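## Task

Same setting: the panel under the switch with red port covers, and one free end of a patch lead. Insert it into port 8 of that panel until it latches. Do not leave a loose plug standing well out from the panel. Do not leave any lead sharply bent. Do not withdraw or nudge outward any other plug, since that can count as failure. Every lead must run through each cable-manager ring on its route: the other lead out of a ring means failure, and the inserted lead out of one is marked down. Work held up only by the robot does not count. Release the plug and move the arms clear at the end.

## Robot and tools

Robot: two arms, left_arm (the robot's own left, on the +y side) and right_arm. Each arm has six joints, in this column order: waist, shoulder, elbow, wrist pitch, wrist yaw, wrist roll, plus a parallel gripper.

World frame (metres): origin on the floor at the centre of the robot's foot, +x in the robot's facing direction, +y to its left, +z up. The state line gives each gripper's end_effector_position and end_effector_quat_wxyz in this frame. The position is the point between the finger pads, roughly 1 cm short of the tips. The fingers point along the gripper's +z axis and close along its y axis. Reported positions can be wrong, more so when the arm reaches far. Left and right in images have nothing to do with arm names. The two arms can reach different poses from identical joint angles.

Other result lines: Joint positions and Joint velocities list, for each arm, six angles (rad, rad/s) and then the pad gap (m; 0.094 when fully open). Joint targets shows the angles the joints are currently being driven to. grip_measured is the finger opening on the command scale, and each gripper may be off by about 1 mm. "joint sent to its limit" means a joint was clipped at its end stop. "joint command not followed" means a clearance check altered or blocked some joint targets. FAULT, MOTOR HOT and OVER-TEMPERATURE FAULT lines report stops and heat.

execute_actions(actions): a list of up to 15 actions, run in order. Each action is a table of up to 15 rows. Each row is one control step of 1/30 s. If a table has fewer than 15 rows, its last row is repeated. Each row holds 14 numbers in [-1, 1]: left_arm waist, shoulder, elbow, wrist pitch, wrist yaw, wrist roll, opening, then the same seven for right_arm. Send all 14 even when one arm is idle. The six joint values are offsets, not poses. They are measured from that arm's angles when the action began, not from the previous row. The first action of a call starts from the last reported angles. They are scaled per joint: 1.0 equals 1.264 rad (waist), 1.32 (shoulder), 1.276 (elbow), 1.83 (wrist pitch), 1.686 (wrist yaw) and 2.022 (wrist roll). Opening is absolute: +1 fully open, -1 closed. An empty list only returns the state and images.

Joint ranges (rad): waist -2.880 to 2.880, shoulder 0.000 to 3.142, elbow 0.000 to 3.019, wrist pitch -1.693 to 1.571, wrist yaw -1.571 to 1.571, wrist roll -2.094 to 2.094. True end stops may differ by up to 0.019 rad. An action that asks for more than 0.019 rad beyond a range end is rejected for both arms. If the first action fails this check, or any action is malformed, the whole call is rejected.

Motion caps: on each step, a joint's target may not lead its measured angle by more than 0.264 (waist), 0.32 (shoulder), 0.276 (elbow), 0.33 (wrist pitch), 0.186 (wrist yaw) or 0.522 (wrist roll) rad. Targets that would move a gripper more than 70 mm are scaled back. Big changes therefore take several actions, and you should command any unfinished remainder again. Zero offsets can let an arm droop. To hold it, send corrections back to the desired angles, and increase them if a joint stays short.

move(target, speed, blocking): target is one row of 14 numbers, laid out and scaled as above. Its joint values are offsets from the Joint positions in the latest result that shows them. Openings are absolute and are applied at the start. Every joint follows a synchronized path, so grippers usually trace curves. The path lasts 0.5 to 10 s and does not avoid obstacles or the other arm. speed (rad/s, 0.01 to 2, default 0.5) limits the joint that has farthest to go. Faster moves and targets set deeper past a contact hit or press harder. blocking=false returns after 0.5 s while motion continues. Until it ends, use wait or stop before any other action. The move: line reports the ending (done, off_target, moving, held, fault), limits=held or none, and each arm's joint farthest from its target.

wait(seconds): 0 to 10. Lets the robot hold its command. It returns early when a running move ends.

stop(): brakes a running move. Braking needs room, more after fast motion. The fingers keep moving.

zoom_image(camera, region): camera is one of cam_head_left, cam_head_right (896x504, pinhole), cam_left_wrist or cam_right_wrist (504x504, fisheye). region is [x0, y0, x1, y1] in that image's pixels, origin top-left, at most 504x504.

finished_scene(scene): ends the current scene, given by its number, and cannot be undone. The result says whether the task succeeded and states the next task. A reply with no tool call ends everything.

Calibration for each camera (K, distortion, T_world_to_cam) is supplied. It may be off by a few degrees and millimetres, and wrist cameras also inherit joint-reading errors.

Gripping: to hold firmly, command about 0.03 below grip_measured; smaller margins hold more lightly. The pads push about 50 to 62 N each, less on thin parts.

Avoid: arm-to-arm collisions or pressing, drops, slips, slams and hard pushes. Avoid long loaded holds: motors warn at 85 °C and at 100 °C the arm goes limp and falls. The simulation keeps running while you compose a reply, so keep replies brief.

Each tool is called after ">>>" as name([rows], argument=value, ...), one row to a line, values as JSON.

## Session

>>> execute_actions(actions=[])

Scene clock: 0.00 s.
left_arm: end_effector_position=(+0.6857, +0.3634, +1.2115) grip_measured=+1.000 end_effector_quat_wxyz=(+0.265, -0.010, +0.964, +0.001) | right_arm: end_effector_position=(+0.6833, -0.3624, +1.2080) grip_measured=+1.000 end_effector_quat_wxyz=(+0.252, +0.004, +0.968, -0.006)
Joint positions: left_arm=[ 0.453  1.488  0.985 -0.186 -0.501  0.144  0.094] | right_arm=[-0.449  1.497  0.995 -0.217  0.514 -0.142  0.094]
Joint velocities: left_arm=[ 0.005 -0.015  0.002 -0.017 -0.007 -0.007  0.   ] | right_arm=[-0.005  0.005 -0.007 -0.002 -0.095 -0.022  0.   ]
Motor temperatures (°C, as the motors report them): left_arm=[27 32 29 28 25 26] | right_arm=[27 28 29 27 28 27]
Joint targets: left_arm=[0.449 1.482 1.009 -0.182 -0.500 0.144] | right_arm=[-0.451 1.502 1.012 -0.215 0.514 -0.142]

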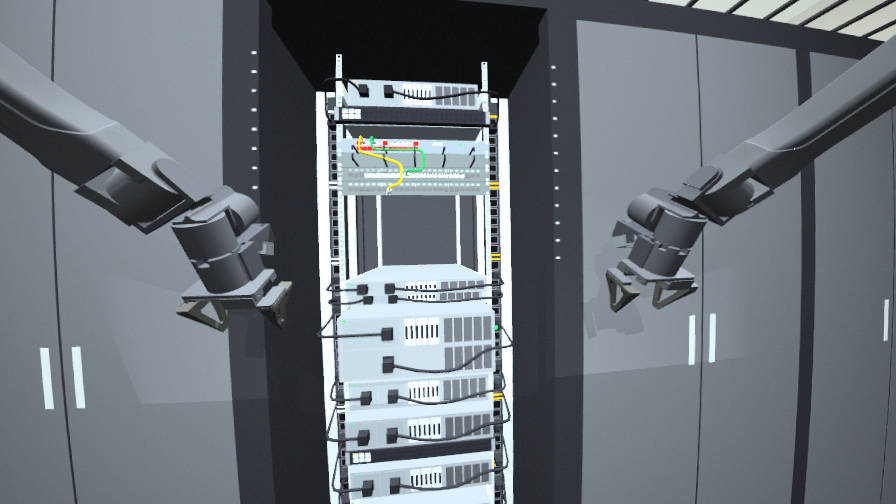

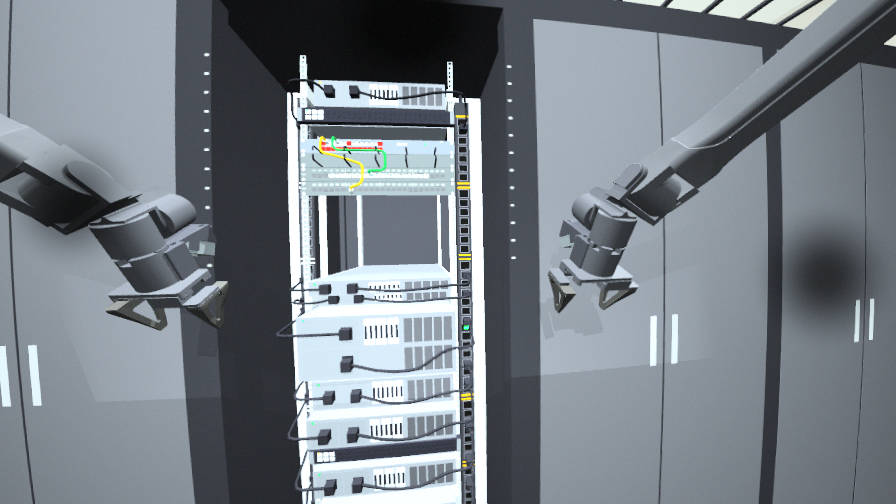

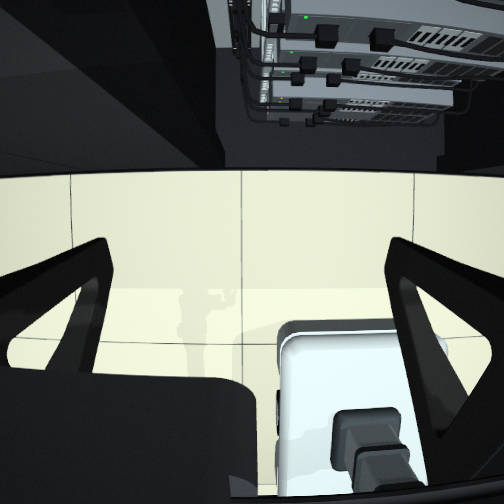

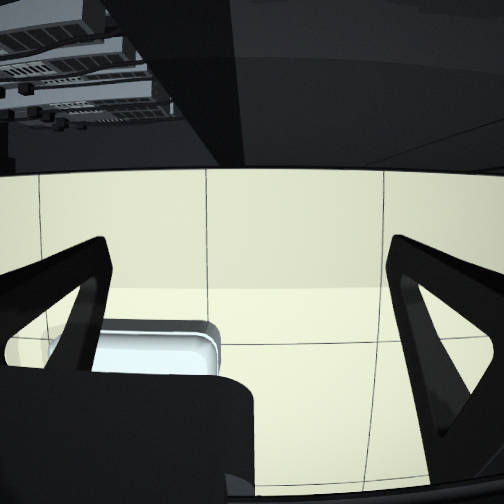

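>>> zoom_image(camera="cam_head_left", region=[330, 125, 500, 205])

>>> zoom_image(camera="cam_head_right", region=[295, 125, 465, 205])

Region (330, 125, 500, 205) of cam_head_left's 896x504 image, scaled by 2.965, with more detail than that image has; it fills the top 237 rows of this view, and the rest is white.

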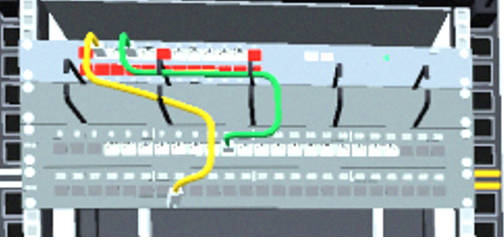

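Region (295, 125, 465, 205) of cam_head_right's 896x504 image, scaled by 2.965, with more detail than that image has; it fills the top 237 rows of this view, and the rest is white.

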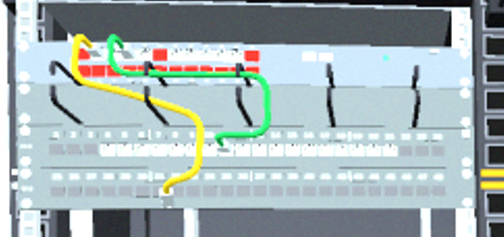

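>>> move(target=[-0.316,0.31,0.407,0.545,0.009,-0.535,-0.45, 0.434,0.6,0.651,0.53,-0.049,1.0,0.4], speed=0.8)

Scene clock: 6.47 s.
left_arm: end_effector_position=(+0.8793, +0.1572, +1.4855) grip_measured=-0.449 end_effector_quat_wxyz=(+0.504, -0.502, +0.505, -0.489) | right_arm: end_effector_position=(+0.8649, +0.0697, +1.4511) grip_measured=+0.401 end_effector_quat_wxyz=(+0.148, +0.637, +0.299, +0.695)
Joint positions: left_arm=[ 0.075  1.883  1.458  0.797 -0.492 -0.913  0.026] | right_arm=[0.087 2.258 1.786 0.729 0.438 1.86  0.066]
Joint velocities: left_arm=[-0.005 -0.005 -0.002 -0.017 -0.007 -0.066 -0.   ] | right_arm=[-0.005 -0.015 -0.007  0.007  0.007  0.007 -0.002]
Motor temperatures (°C, as the motors report them): left_arm=[27 32 31 28 25 26] | right_arm=[27 29 30 27 28 27]
Joint targets: left_arm=[0.054 1.897 1.505 0.811 -0.485 -0.938] | right_arm=[0.100 2.289 1.826 0.753 0.431 1.880]
move: off_target (left_arm, right_arm); limits=none; left_arm: farthest joint: the elbow, 0.047 radians from its target (0.519 radians at the start); right_arm: farthest joint: the elbow, 0.040 radians from its target (0.830 radians at the start)
camera_calibration (this result's frames):
cam_left_wrist: T_world_to_cam=[[0.014502, -0.0109937, 0.999834, -1.49795], [-0.576028, -0.81743, -0.000633098, 0.636707], [0.817301, -0.575923, -0.0181871, -0.480446], [0, 0, 0, 1]] pos_world=[0.781153, 0.227295, 1.48937]
cam_right_wrist: T_world_to_cam=[[-0.182837, 0.775912, -0.603764, 0.977814], [-0.692514, 0.334267, 0.639288, -0.349294], [0.69785, 0.535001, 0.476214, -1.20909], [0, 0, 0, 1]] pos_world=[0.780652, 0.00492469, 1.38945]

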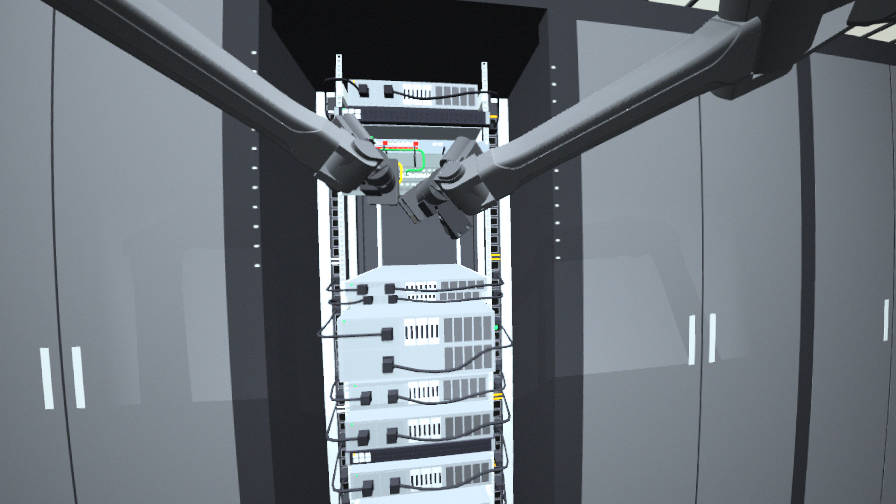

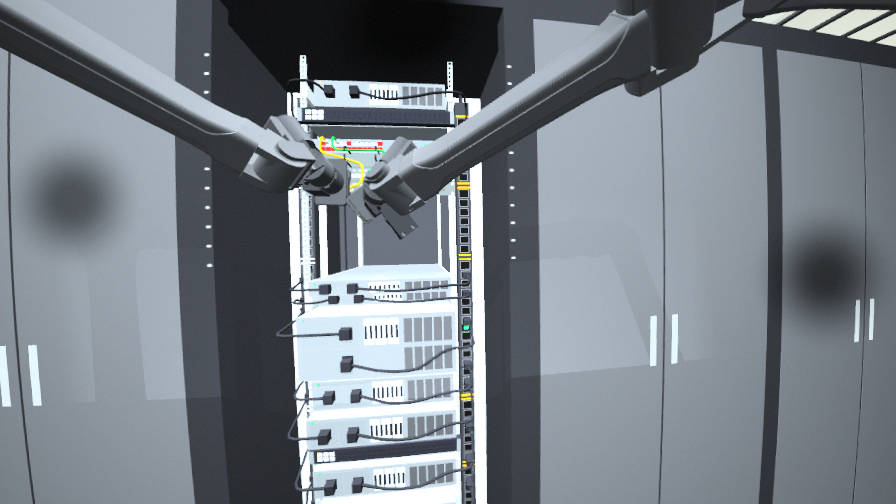

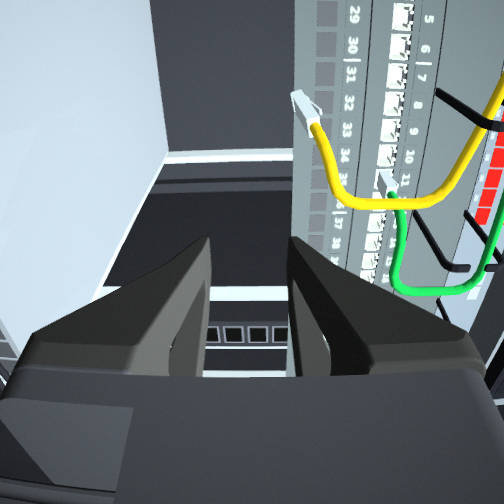

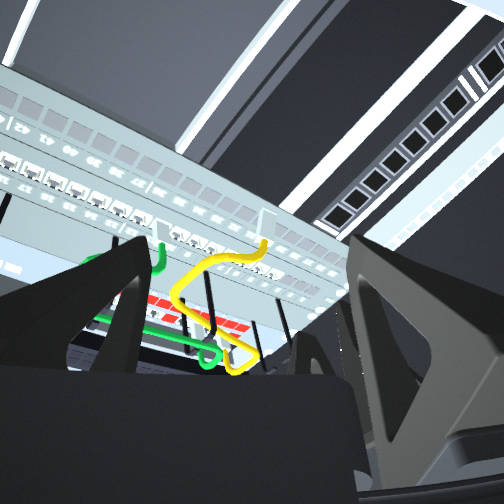

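>>> move(target=[0,0.01,0.036,0.007,0,0,-0.45, -0.028,-0.072,-0.158,0.082,0,0.06,0.4], speed=0.4)

>>> move(target=[-0.0855,0.242,0.488,0,-0.302,0.089,-0.45, 0,0,0.02,0.01,0,0,0.4], speed=0.4)

Scene clock: 10.03 s.
left_arm: end_effector_position=(+0.8793, +0.1572, +1.4855) grip_measured=-0.449 end_effector_quat_wxyz=(+0.504, -0.502, +0.505, -0.489) | right_arm: end_effector_position=(+0.8305, +0.0406, +1.4310) grip_measured=+0.401 end_effector_quat_wxyz=(+0.114, +0.655, +0.261, +0.700)
Joint positions: left_arm=[ 0.075  1.883  1.458  0.797 -0.492 -0.914  0.026] | right_arm=[0.078 2.176 1.583 0.853 0.44  1.968 0.066]
Joint velocities: left_arm=[-0.015 -0.005  0.007  0.007 -0.022  0.022 -0.001] | right_arm=[-0.015 -0.005 -0.017  0.012 -0.022 -0.037  0.001]
Motor temperatures (°C, as the motors report them): left_arm=[28 33 32 28 26 26] | right_arm=[27 29 31 27 28 27]
Joint targets: left_arm=[0.075 1.896 1.503 0.809 -0.492 -0.913] | right_arm=[0.052 2.163 1.584 0.879 0.438 1.981]
move: off_target (left_arm, right_arm); limits=none; left_arm: farthest joint: the elbow, 0.046 radians from its target (0.046 radians at the start); right_arm: farthest joint: the waist, 0.026 radians from its target (0.036 radians at the start)
camera_calibration (this result's frames):
cam_left_wrist: T_world_to_cam=[[0.0144973, -0.0106123, 0.999839, -1.49801], [-0.576024, -0.817433, -0.000324073, 0.636244], [0.817304, -0.575926, -0.0179635, -0.48078], [0, 0, 0, 1]] pos_world=[0.781153, 0.227296, 1.48934]
cam_right_wrist: T_world_to_cam=[[-0.189372, 0.836019, -0.514986, 0.85798], [-0.671436, 0.272435, 0.689168, -0.436872], [0.716457, 0.47629, 0.509742, -1.22098], [0, 0, 0, 1]] pos_world=[0.743928, -0.0167264, 1.36531]

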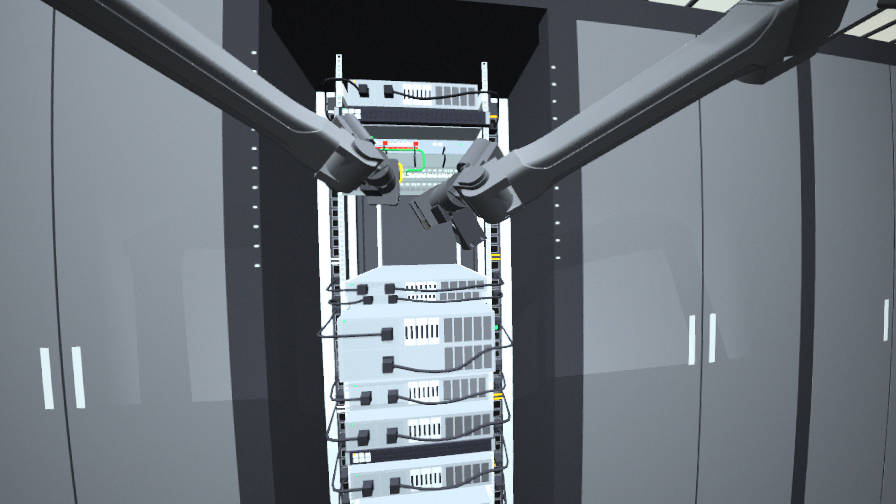

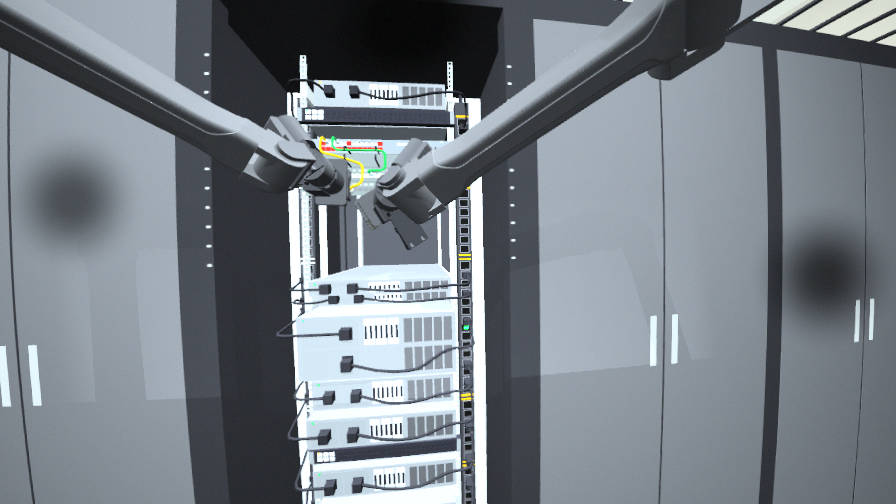

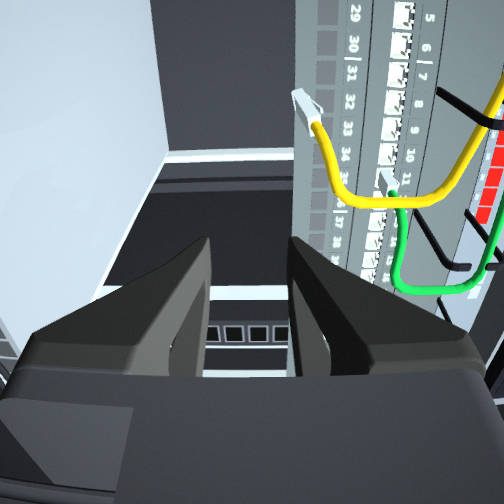

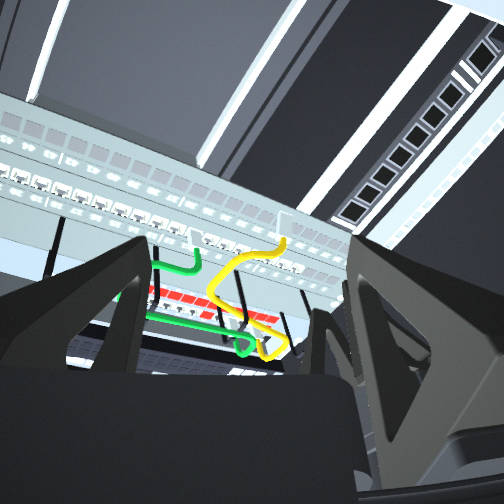

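Scene clock: 12.17 s.
left_arm: end_effector_position=(+0.9374, +0.1390, +1.5228) grip_measured=-0.449 end_effector_quat_wxyz=(+0.545, -0.646, +0.412, -0.341) | right_arm: end_effector_position=(+0.8305, +0.0406, +1.4310) grip_measured=+0.401 end_effector_quat_wxyz=(+0.114, +0.655, +0.261, +0.700)
Joint positions: left_arm=[-0.01   2.188  2.026  0.797 -0.997 -0.752  0.026] | right_arm=[0.078 2.176 1.583 0.853 0.44  1.968 0.066]
Joint velocities: left_arm=[-0.015  0.005  0.012 -0.012 -0.037  0.022 -0.001] | right_arm=[ 0.005 -0.015 -0.032 -0.017  0.081 -0.007 -0.   ]
Motor temperatures (°C, as the motors report them): left_arm=[28 33 33 28 26 26] | right_arm=[28 30 31 27 28 27]
Joint targets: left_arm=[-0.033 2.202 2.080 0.797 -1.001 -0.734] | right_arm=[0.078 2.176 1.609 0.871 0.440 1.968]
move: off_target (left_arm, right_arm); limits=none; left_arm: farthest joint: the elbow, 0.055 radians from its target (0.623 radians at the start); right_arm: farthest joint: the elbow, 0.025 radians from its target (0.025 radians at the start)
camera_calibration (this result's frames):
cam_left_wrist: T_world_to_cam=[[0.157746, 0.0745033, 0.984665, -1.65935], [-0.174231, -0.979406, 0.102018, 0.144813], [0.971987, -0.187652, -0.141517, -0.548877], [0, 0, 0, 1]] pos_world=[0.820489, 0.162459, 1.54145]
cam_right_wrist: T_world_to_cam=[[-0.189372, 0.836019, -0.514986, 0.85798], [-0.671436, 0.272435, 0.689168, -0.436872], [0.716457, 0.47629, 0.509742, -1.22098], [0, 0, 0, 1]] pos_world=[0.743928, -0.0167264, 1.36531]

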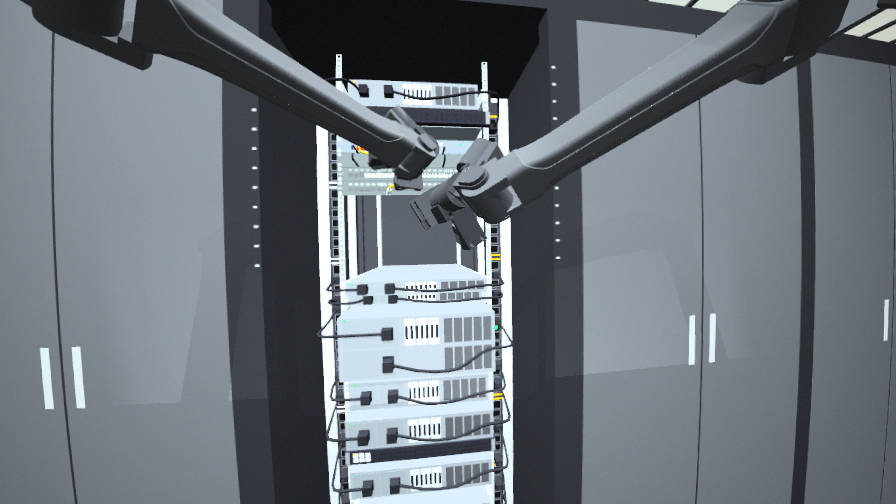

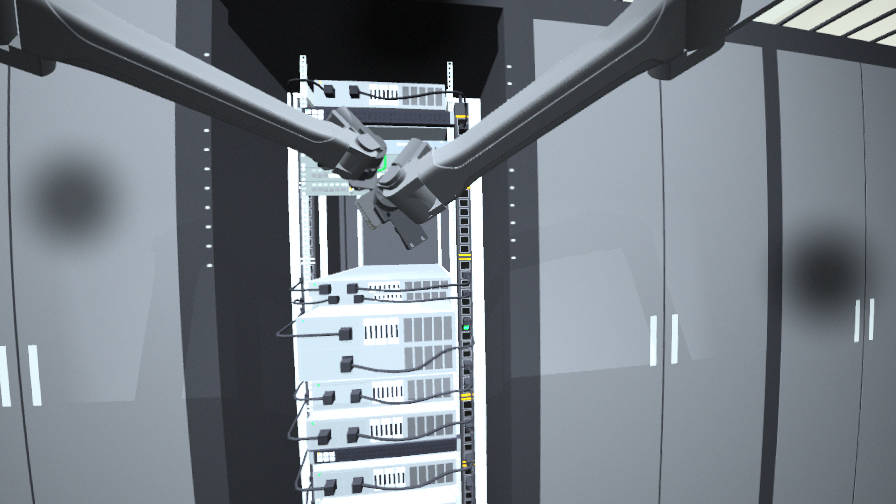

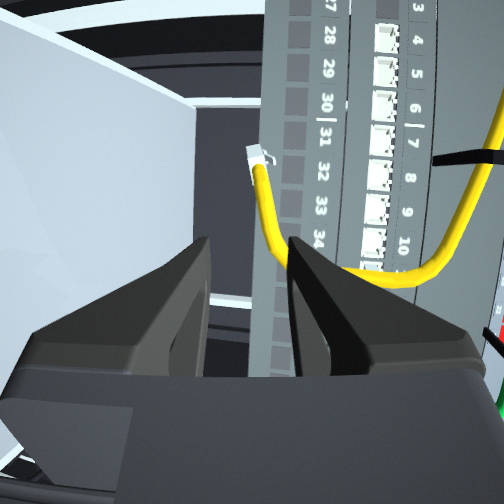

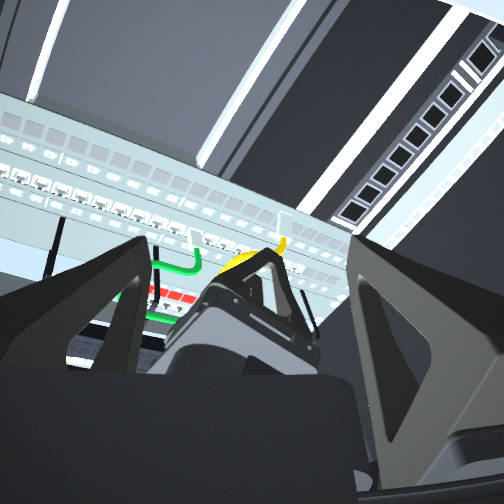

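>>> move(target=[0.034,-0.041,-0.01,-0.0295,0.014,-0.023,-0.45, 0,0,0.02,0.01,0,0,0.4], speed=0.08)

Scene clock: 14.03 s.
left_arm: end_effector_position=(+0.9486, +0.1645, +1.5148) grip_measured=-0.449 end_effector_quat_wxyz=(+0.545, -0.647, +0.415, -0.335) | right_arm: end_effector_position=(+0.8305, +0.0406, +1.4310) grip_measured=+0.401 end_effector_quat_wxyz=(+0.114, +0.655, +0.261, +0.700)
Joint positions: left_arm=[ 0.025  2.161  2.008  0.753 -0.979 -0.781  0.026] | right_arm=[0.078 2.176 1.583 0.853 0.44  1.968 0.066]
Joint velocities: left_arm=[-0.015 -0.015 -0.012  0.007 -0.022  0.051  0.   ] | right_arm=[-0.005 -0.005  0.002  0.012  0.022 -0.037 -0.001]
Motor temperatures (°C, as the motors report them): left_arm=[28 33 33 28 26 26] | right_arm=[28 30 31 27 28 27]
Joint targets: left_arm=[0.033 2.134 2.013 0.743 -0.974 -0.798] | right_arm=[0.078 2.176 1.609 0.871 0.440 1.968]
move: off_target (left_arm, right_arm); limits=none; left_arm: farthest joint: the shoulder, 0.027 radians from its target (0.054 radians at the start); right_arm: farthest joint: the elbow, 0.025 radians from its target (0.025 radians at the start)
camera_calibration (this result's frames):
cam_left_wrist: T_world_to_cam=[[0.169766, 0.068745, 0.983084, -1.66322], [-0.168561, -0.980838, 0.0976962, 0.173962], [0.970962, -0.182295, -0.154925, -0.535758], [0, 0, 0, 1]] pos_world=[0.831881, 0.1873, 1.53509]
cam_right_wrist: T_world_to_cam=[[-0.189372, 0.836019, -0.514986, 0.85798], [-0.671436, 0.272435, 0.689168, -0.436872], [0.716457, 0.47629, 0.509742, -1.22098], [0, 0, 0, 1]] pos_world=[0.743928, -0.0167264, 1.36531]

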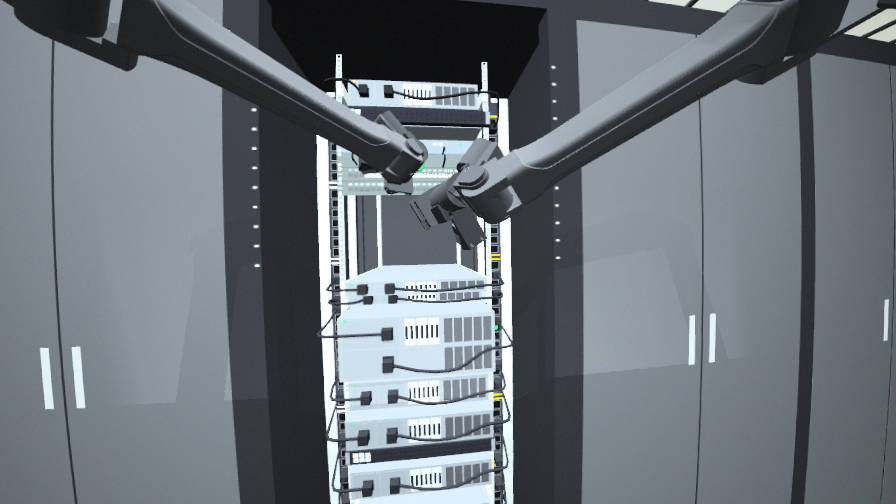

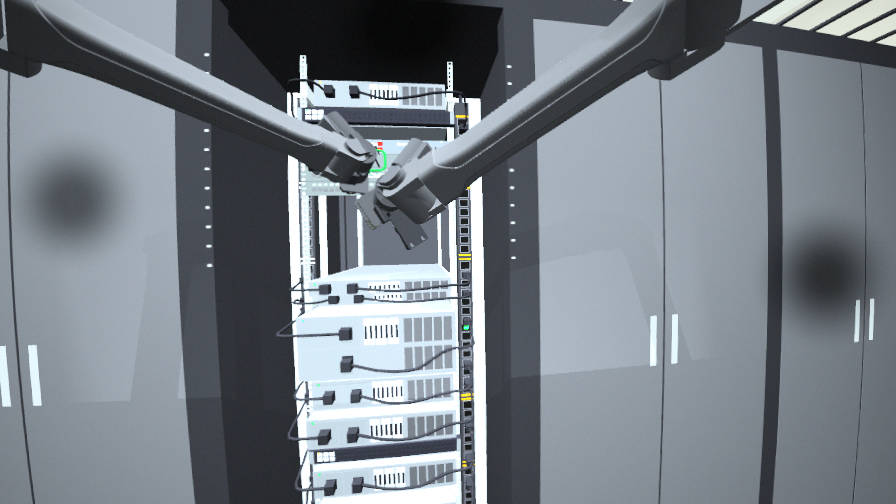

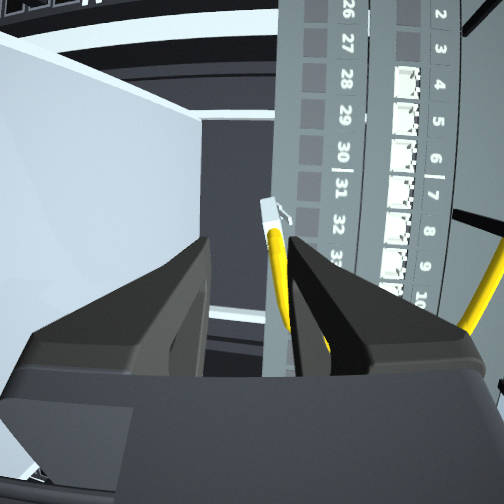

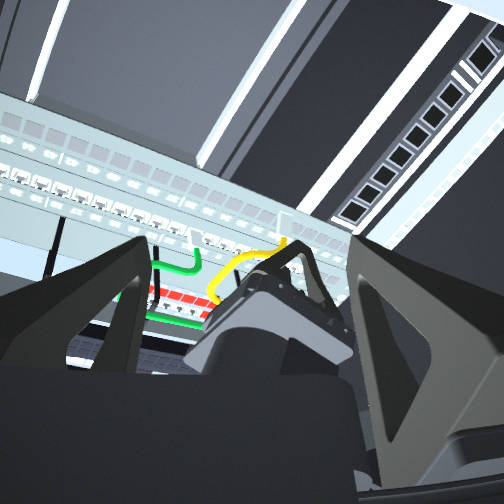

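>>> execute_actions(actions=[])

Scene clock: 15.97 s.
left_arm: end_effector_position=(+0.9486, +0.1645, +1.5148) grip_measured=-0.449 end_effector_quat_wxyz=(+0.545, -0.647, +0.415, -0.335) | right_arm: end_effector_position=(+0.8305, +0.0406, +1.4310) grip_measured=+0.401 end_effector_quat_wxyz=(+0.114, +0.655, +0.261, +0.700)
Joint positions: left_arm=[ 0.025  2.161  2.008  0.753 -0.979 -0.782  0.026] | right_arm=[0.078 2.176 1.583 0.853 0.44  1.968 0.066]
Joint velocities: left_arm=[-0.005  0.005  0.007  0.012  0.037 -0.066 -0.   ] | right_arm=[-0.005 -0.024 -0.002 -0.002  0.022  0.007  0.   ]
Motor temperatures (°C, as the motors report them): left_arm=[28 34 33 28 26 26] | right_arm=[28 30 31 27 28 27]
Joint targets: left_arm=[0.033 2.134 2.013 0.743 -0.974 -0.798] | right_arm=[0.078 2.176 1.609 0.871 0.440 1.968]
camera_calibration (this result's frames):
cam_left_wrist: T_world_to_cam=[[0.169601, 0.0690889, 0.983088, -1.66313], [-0.168509, -0.980816, 0.0980001, 0.173448], [0.971, -0.18228, -0.154705, -0.53613], [0, 0, 0, 1]] pos_world=[0.831876, 0.187299, 1.53506]
cam_right_wrist: T_world_to_cam=[[-0.189372, 0.836019, -0.514986, 0.85798], [-0.671436, 0.272435, 0.689168, -0.436872], [0.716457, 0.47629, 0.509742, -1.22098], [0, 0, 0, 1]] pos_world=[0.743928, -0.0167264, 1.36531]

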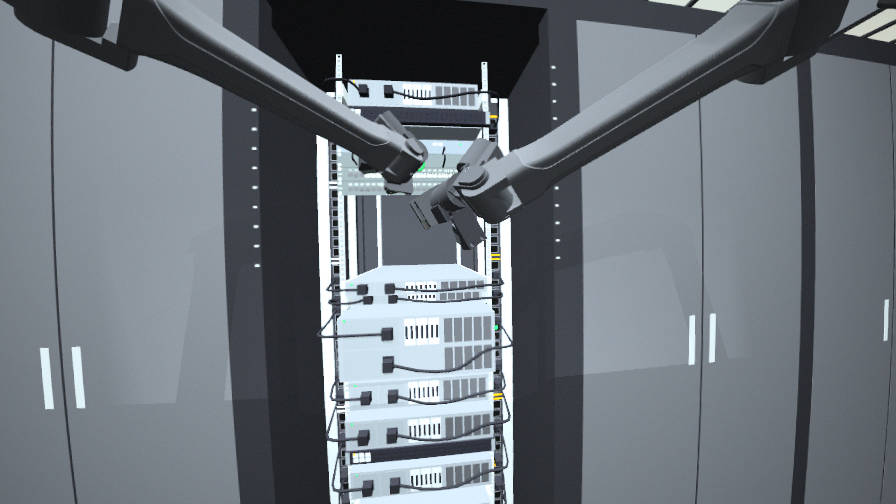

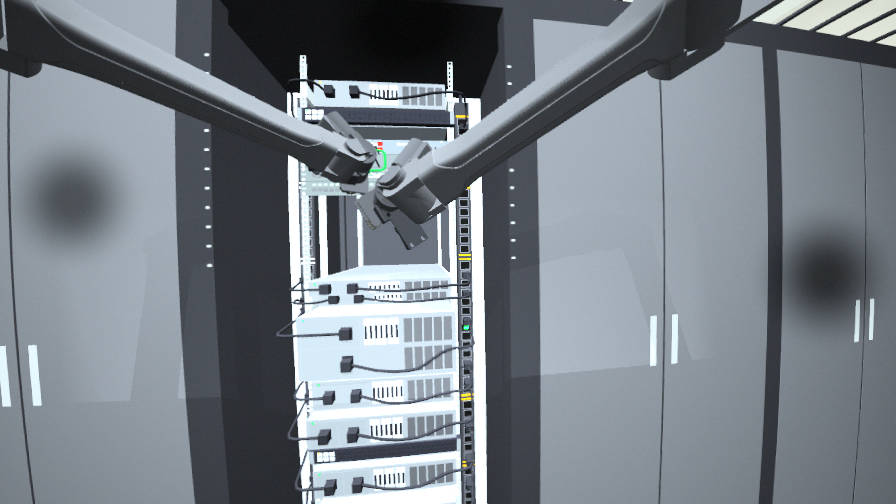

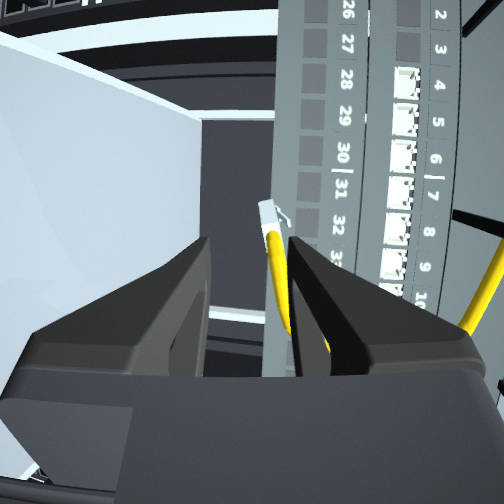

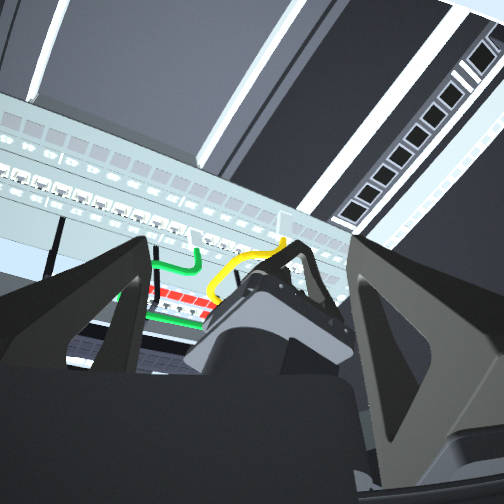

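>>> execute_actions([
  [[-0.022,-0.0225,0.049,-0.011,-0.006,-0.005,-0.45,0,0,0.02,0.01,0,0,0.4]],
])

Scene clock: 17.90 s.
left_arm: end_effector_position=(+0.9496, +0.1660, +1.5166) grip_measured=-0.449 end_effector_quat_wxyz=(+0.544, -0.649, +0.415, -0.332) | right_arm: end_effector_position=(+0.8305, +0.0406, +1.4310) grip_measured=+0.401 end_effector_quat_wxyz=(+0.114, +0.655, +0.261, +0.700)
Joint positions: left_arm=[ 0.025  2.161  2.016  0.743 -0.985 -0.782  0.026] | right_arm=[0.078 2.176 1.583 0.853 0.44  1.968 0.066]
Joint velocities: left_arm=[ 0.005 -0.024 -0.002 -0.017  0.007  0.007 -0.   ] | right_arm=[-0.005 -0.015  0.012 -0.012  0.037 -0.139 -0.   ]
Motor temperatures (°C, as the motors report them): left_arm=[28 34 33 28 26 26] | right_arm=[28 30 32 27 28 27]
Joint targets: left_arm=[-0.002 2.131 2.070 0.733 -0.989 -0.792] | right_arm=[0.078 2.176 1.609 0.871 0.440 1.968]
camera_calibration (this result's frames):
cam_left_wrist: T_world_to_cam=[[0.174484, 0.0700504, 0.982165, -1.66854], [-0.164564, -0.981363, 0.0992282, 0.169395], [0.970811, -0.178942, -0.159704, -0.52936], [0, 0, 0, 1]] pos_world=[0.832919, 0.188395, 1.53744]
cam_right_wrist: T_world_to_cam=[[-0.189372, 0.836019, -0.514986, 0.85798], [-0.671436, 0.272435, 0.689168, -0.436872], [0.716457, 0.47629, 0.509742, -1.22098], [0, 0, 0, 1]] pos_world=[0.743928, -0.0167264, 1.36531]

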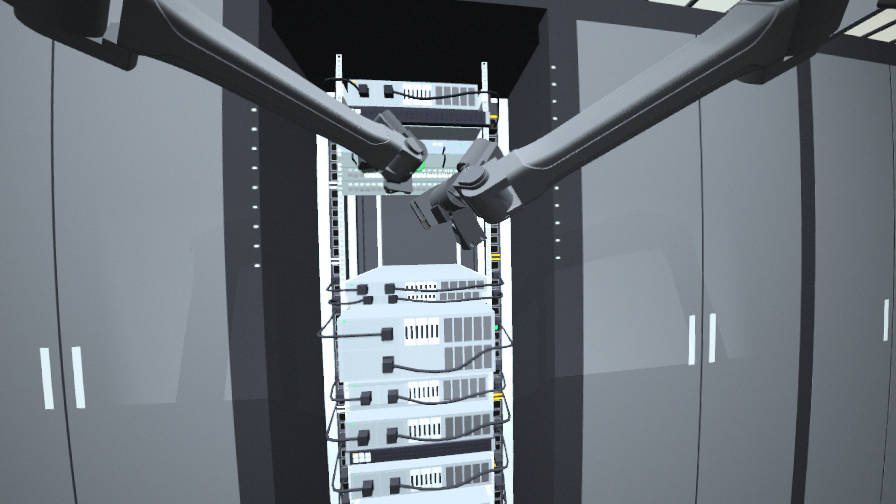

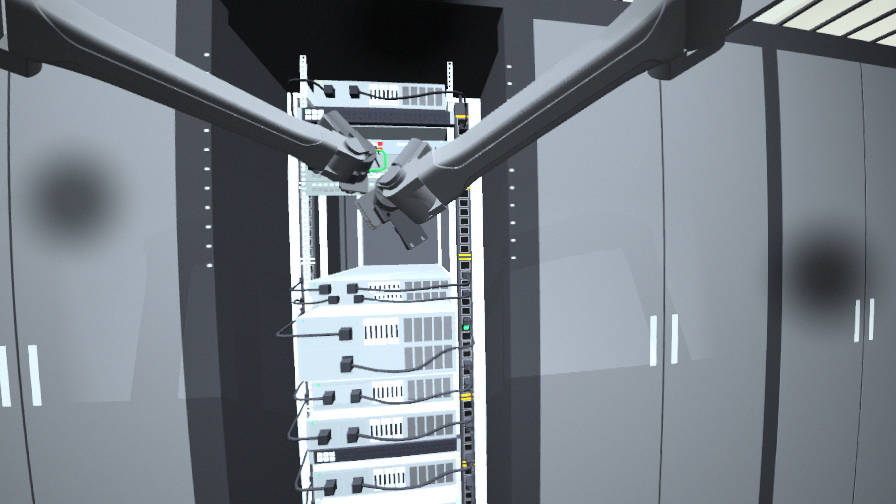

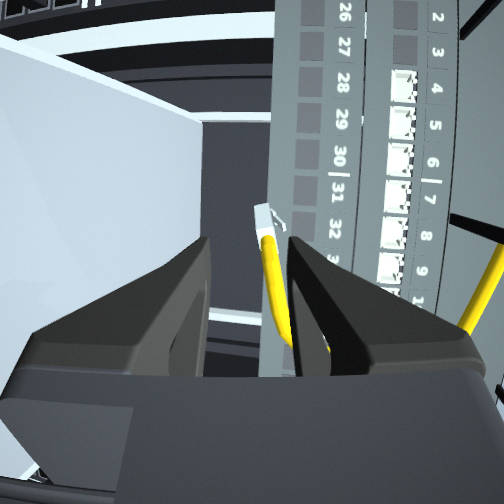

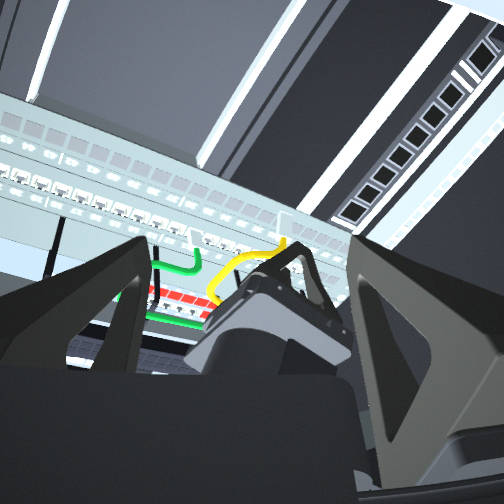

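>>> execute_actions([
  [[0.006,0.0106,0.047,-0.0055,0.003,-0.005,-0.45,0,0,0.02,0.01,0,0,0.4],[0.006,0.013,0.052,-0.0075,0.003,-0.005,-0.45,0,0,0.02,0.01,0,0,0.4],[0.007,0.0155,0.057,-0.0095,0.004,-0.005,-0.45,0,0,0.02,0.01,0,0,0.4],[0.007,0.018,0.062,-0.0115,0.004,-0.005,-0.45,0,0,0.02,0.01,0,0,0.4],[0.008,0.0205,0.067,-0.0135,0.005,-0.005,-0.45,0,0,0.02,0.01,0,0,0.4],[0.008,0.023,0.072,-0.0155,0.005,-0.005,-0.45,0,0,0.02,0.01,0,0,0.4],[0.009,0.0255,0.076,-0.0177,0.0056,-0.005,-0.45,0,0,0.02,0.01,0,0,0.4],[0.009,0.0277,0.079,-0.0199,0.0056,-0.005,-0.45,0,0,0.02,0.01,0,0,0.4]],
  [[0.006,0.0106,0.047,-0.0055,0.003,-0.005,-0.45,0,0,0.02,0.01,0,0,0.4],[0.006,0.013,0.052,-0.0075,0.003,-0.005,-0.45,0,0,0.02,0.01,0,0,0.4],[0.007,0.0155,0.057,-0.0095,0.004,-0.005,-0.45,0,0,0.02,0.01,0,0,0.4],[0.007,0.018,0.062,-0.0115,0.004,-0.005,-0.45,0,0,0.02,0.01,0,0,0.4],[0.008,0.0205,0.067,-0.0135,0.005,-0.005,-0.45,0,0,0.02,0.01,0,0,0.4],[0.008,0.023,0.072,-0.0155,0.005,-0.005,-0.45,0,0,0.02,0.01,0,0,0.4],[0.009,0.0255,0.076,-0.0177,0.0056,-0.005,-0.45,0,0,0.02,0.01,0,0,0.4],[0.009,0.0277,0.079,-0.0199,0.0056,-0.005,-0.45,0,0,0.02,0.01,0,0,0.4]],
])

Scene clock: 19.87 s.
left_arm: end_effector_position=(+0.9640, +0.1608, +1.5250) grip_measured=-0.449 end_effector_quat_wxyz=(+0.545, -0.646, +0.415, -0.336) | right_arm: end_effector_position=(+0.8305, +0.0406, +1.4310) grip_measured=+0.401 end_effector_quat_wxyz=(+0.114, +0.655, +0.261, +0.700)
Joint positions: left_arm=[ 0.025  2.202  2.11   0.692 -0.975 -0.782  0.026] | right_arm=[0.078 2.176 1.583 0.853 0.44  1.968 0.066]
Joint velocities: left_arm=[-0.005  0.005 -0.012 -0.002  0.022 -0.037 -0.001] | right_arm=[ 0.005 -0.005  0.002  0.007  0.007 -0.022  0.   ]
Motor temperatures (°C, as the motors report them): left_arm=[28 34 34 28 26 26] | right_arm=[28 30 32 27 28 27]
Joint targets: left_arm=[0.037 2.218 2.164 0.681 -0.970 -0.792] | right_arm=[0.078 2.176 1.609 0.871 0.440 1.968]
camera_calibration (this result's frames):
cam_left_wrist: T_world_to_cam=[[0.167729, 0.0678358, 0.983496, -1.67416], [-0.171288, -0.98045, 0.0968378, 0.175796], [0.970838, -0.184704, -0.15283, -0.552514], [0, 0, 0, 1]] pos_world=[0.847318, 0.183876, 1.54506]
cam_right_wrist: T_world_to_cam=[[-0.189372, 0.836019, -0.514986, 0.85798], [-0.671436, 0.272435, 0.689168, -0.436872], [0.716457, 0.47629, 0.509742, -1.22098], [0, 0, 0, 1]] pos_world=[0.743928, -0.0167264, 1.36531]

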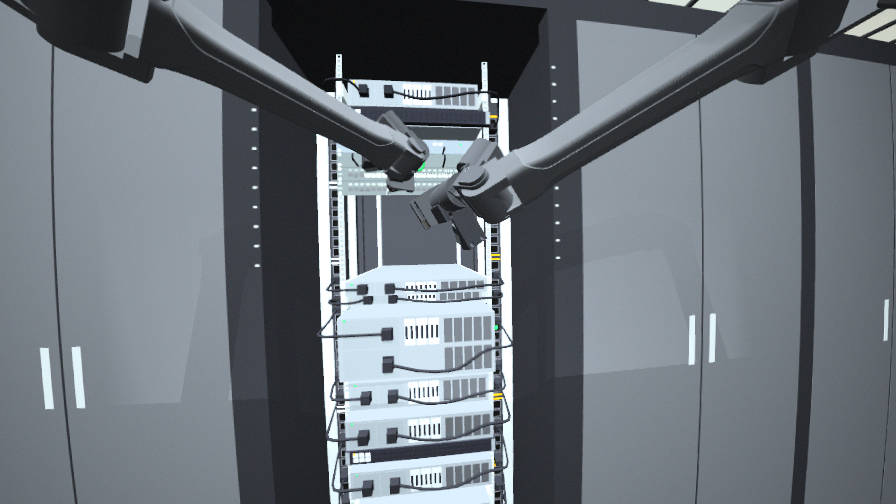

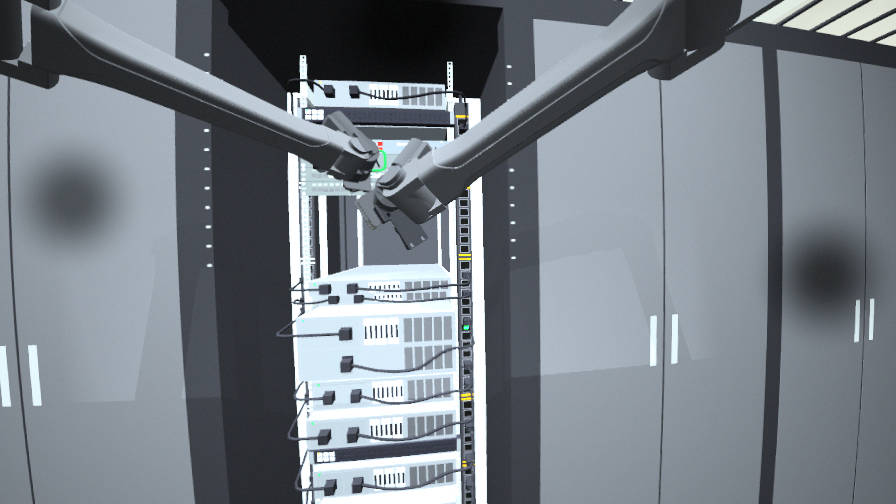

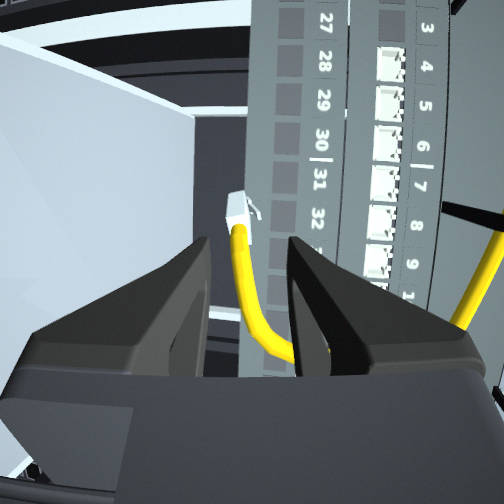

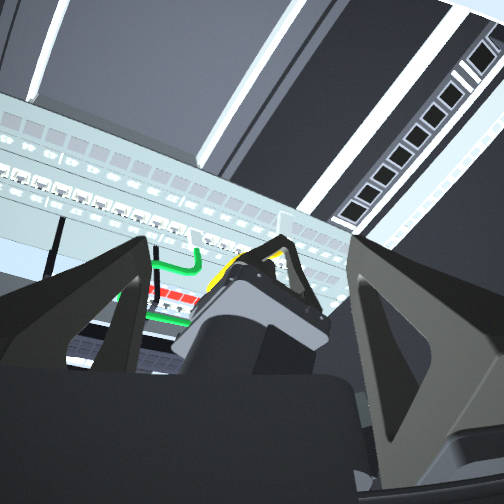

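>>> execute_actions([
  [[0.011,0.012,0.044,-0.006,0.003,-0.005,-0.45,0,0,0.02,0.01,0,0,0.4],[0.012,0.015,0.049,-0.008,0.003,-0.005,-0.45,0,0,0.02,0.01,0,0,0.4],[0.013,0.018,0.054,-0.010,0.004,-0.005,-0.45,0,0,0.02,0.01,0,0,0.4],[0.014,0.021,0.059,-0.0125,0.004,-0.005,-0.45,0,0,0.02,0.01,0,0,0.4],[0.015,0.024,0.064,-0.0147,0.005,-0.005,-0.45,0,0,0.02,0.01,0,0,0.4],[0.016,0.027,0.069,-0.017,0.005,-0.005,-0.45,0,0,0.02,0.01,0,0,0.4],[0.017,0.030,0.074,-0.019,0.0056,-0.005,-0.45,0,0,0.02,0.01,0,0,0.4],[0.018,0.033,0.079,-0.021,0.006,-0.005,-0.45,0,0,0.02,0.01,0,0,0.4],[0.019,0.0355,0.085,-0.0235,0.006,-0.005,-0.45,0,0,0.02,0.01,0,0,0.4],[0.0205,0.038,0.09,-0.0257,0.006,-0.005,-0.45,0,0,0.02,0.01,0,0,0.4]],
])

Scene clock: 20.93 s.
left_arm: end_effector_position=(+0.9762, +0.1605, +1.5179) grip_measured=-0.449 end_effector_quat_wxyz=(+0.547, -0.645, +0.420, -0.331) | right_arm: end_effector_position=(+0.8305, +0.0406, +1.4310) grip_measured=+0.401 end_effector_quat_wxyz=(+0.114, +0.655, +0.261, +0.700)
Joint positions: left_arm=[ 0.038  2.238  2.169  0.656 -0.97  -0.782  0.026] | right_arm=[0.078 2.176 1.583 0.853 0.44  1.968 0.066]
Joint velocities: left_arm=[ 0.034  0.015 -0.012 -0.002  0.022  0.022 -0.001] | right_arm=[ 0.005 -0.005  0.002  0.017  0.066 -0.051  0.   ]
Motor temperatures (°C, as the motors report them): left_arm=[28 34 34 28 26 26] | right_arm=[28 30 32 27 28 27]
Joint targets: left_arm=[0.052 2.252 2.225 0.645 -0.965 -0.792] | right_arm=[0.078 2.176 1.609 0.871 0.440 1.968]
camera_calibration (this result's frames):
cam_left_wrist: T_world_to_cam=[[0.177482, 0.0570719, 0.982468, -1.67538], [-0.170349, -0.981466, 0.087787, 0.191292], [0.969268, -0.182943, -0.16447, -0.546488], [0, 0, 0, 1]] pos_world=[0.859629, 0.183387, 1.53933]
cam_right_wrist: T_world_to_cam=[[-0.189372, 0.836019, -0.514986, 0.85798], [-0.671436, 0.272435, 0.689168, -0.436872], [0.716457, 0.47629, 0.509742, -1.22098], [0, 0, 0, 1]] pos_world=[0.743928, -0.0167264, 1.36531]

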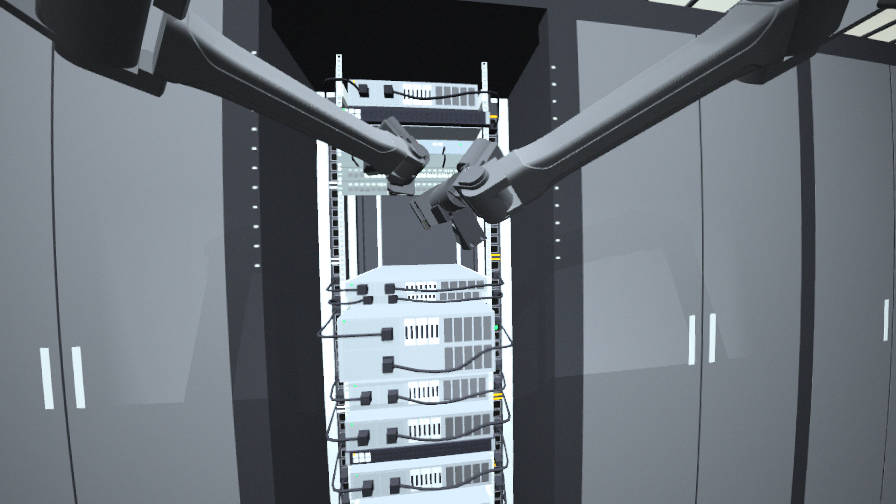

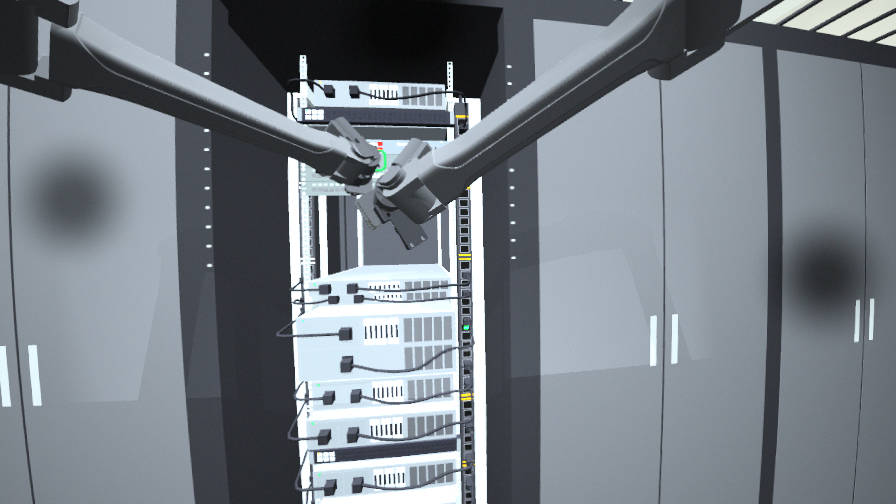

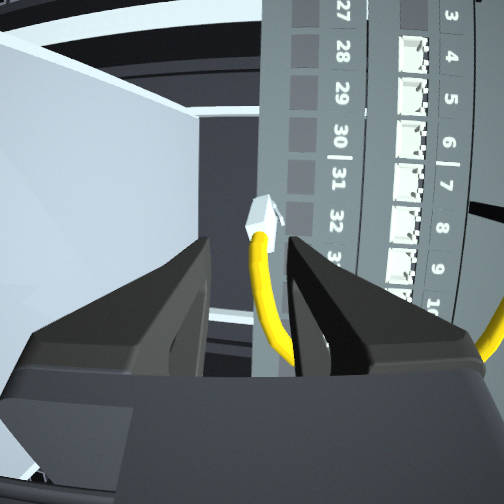

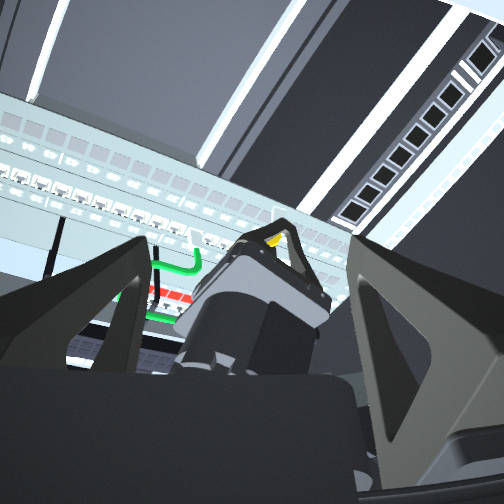

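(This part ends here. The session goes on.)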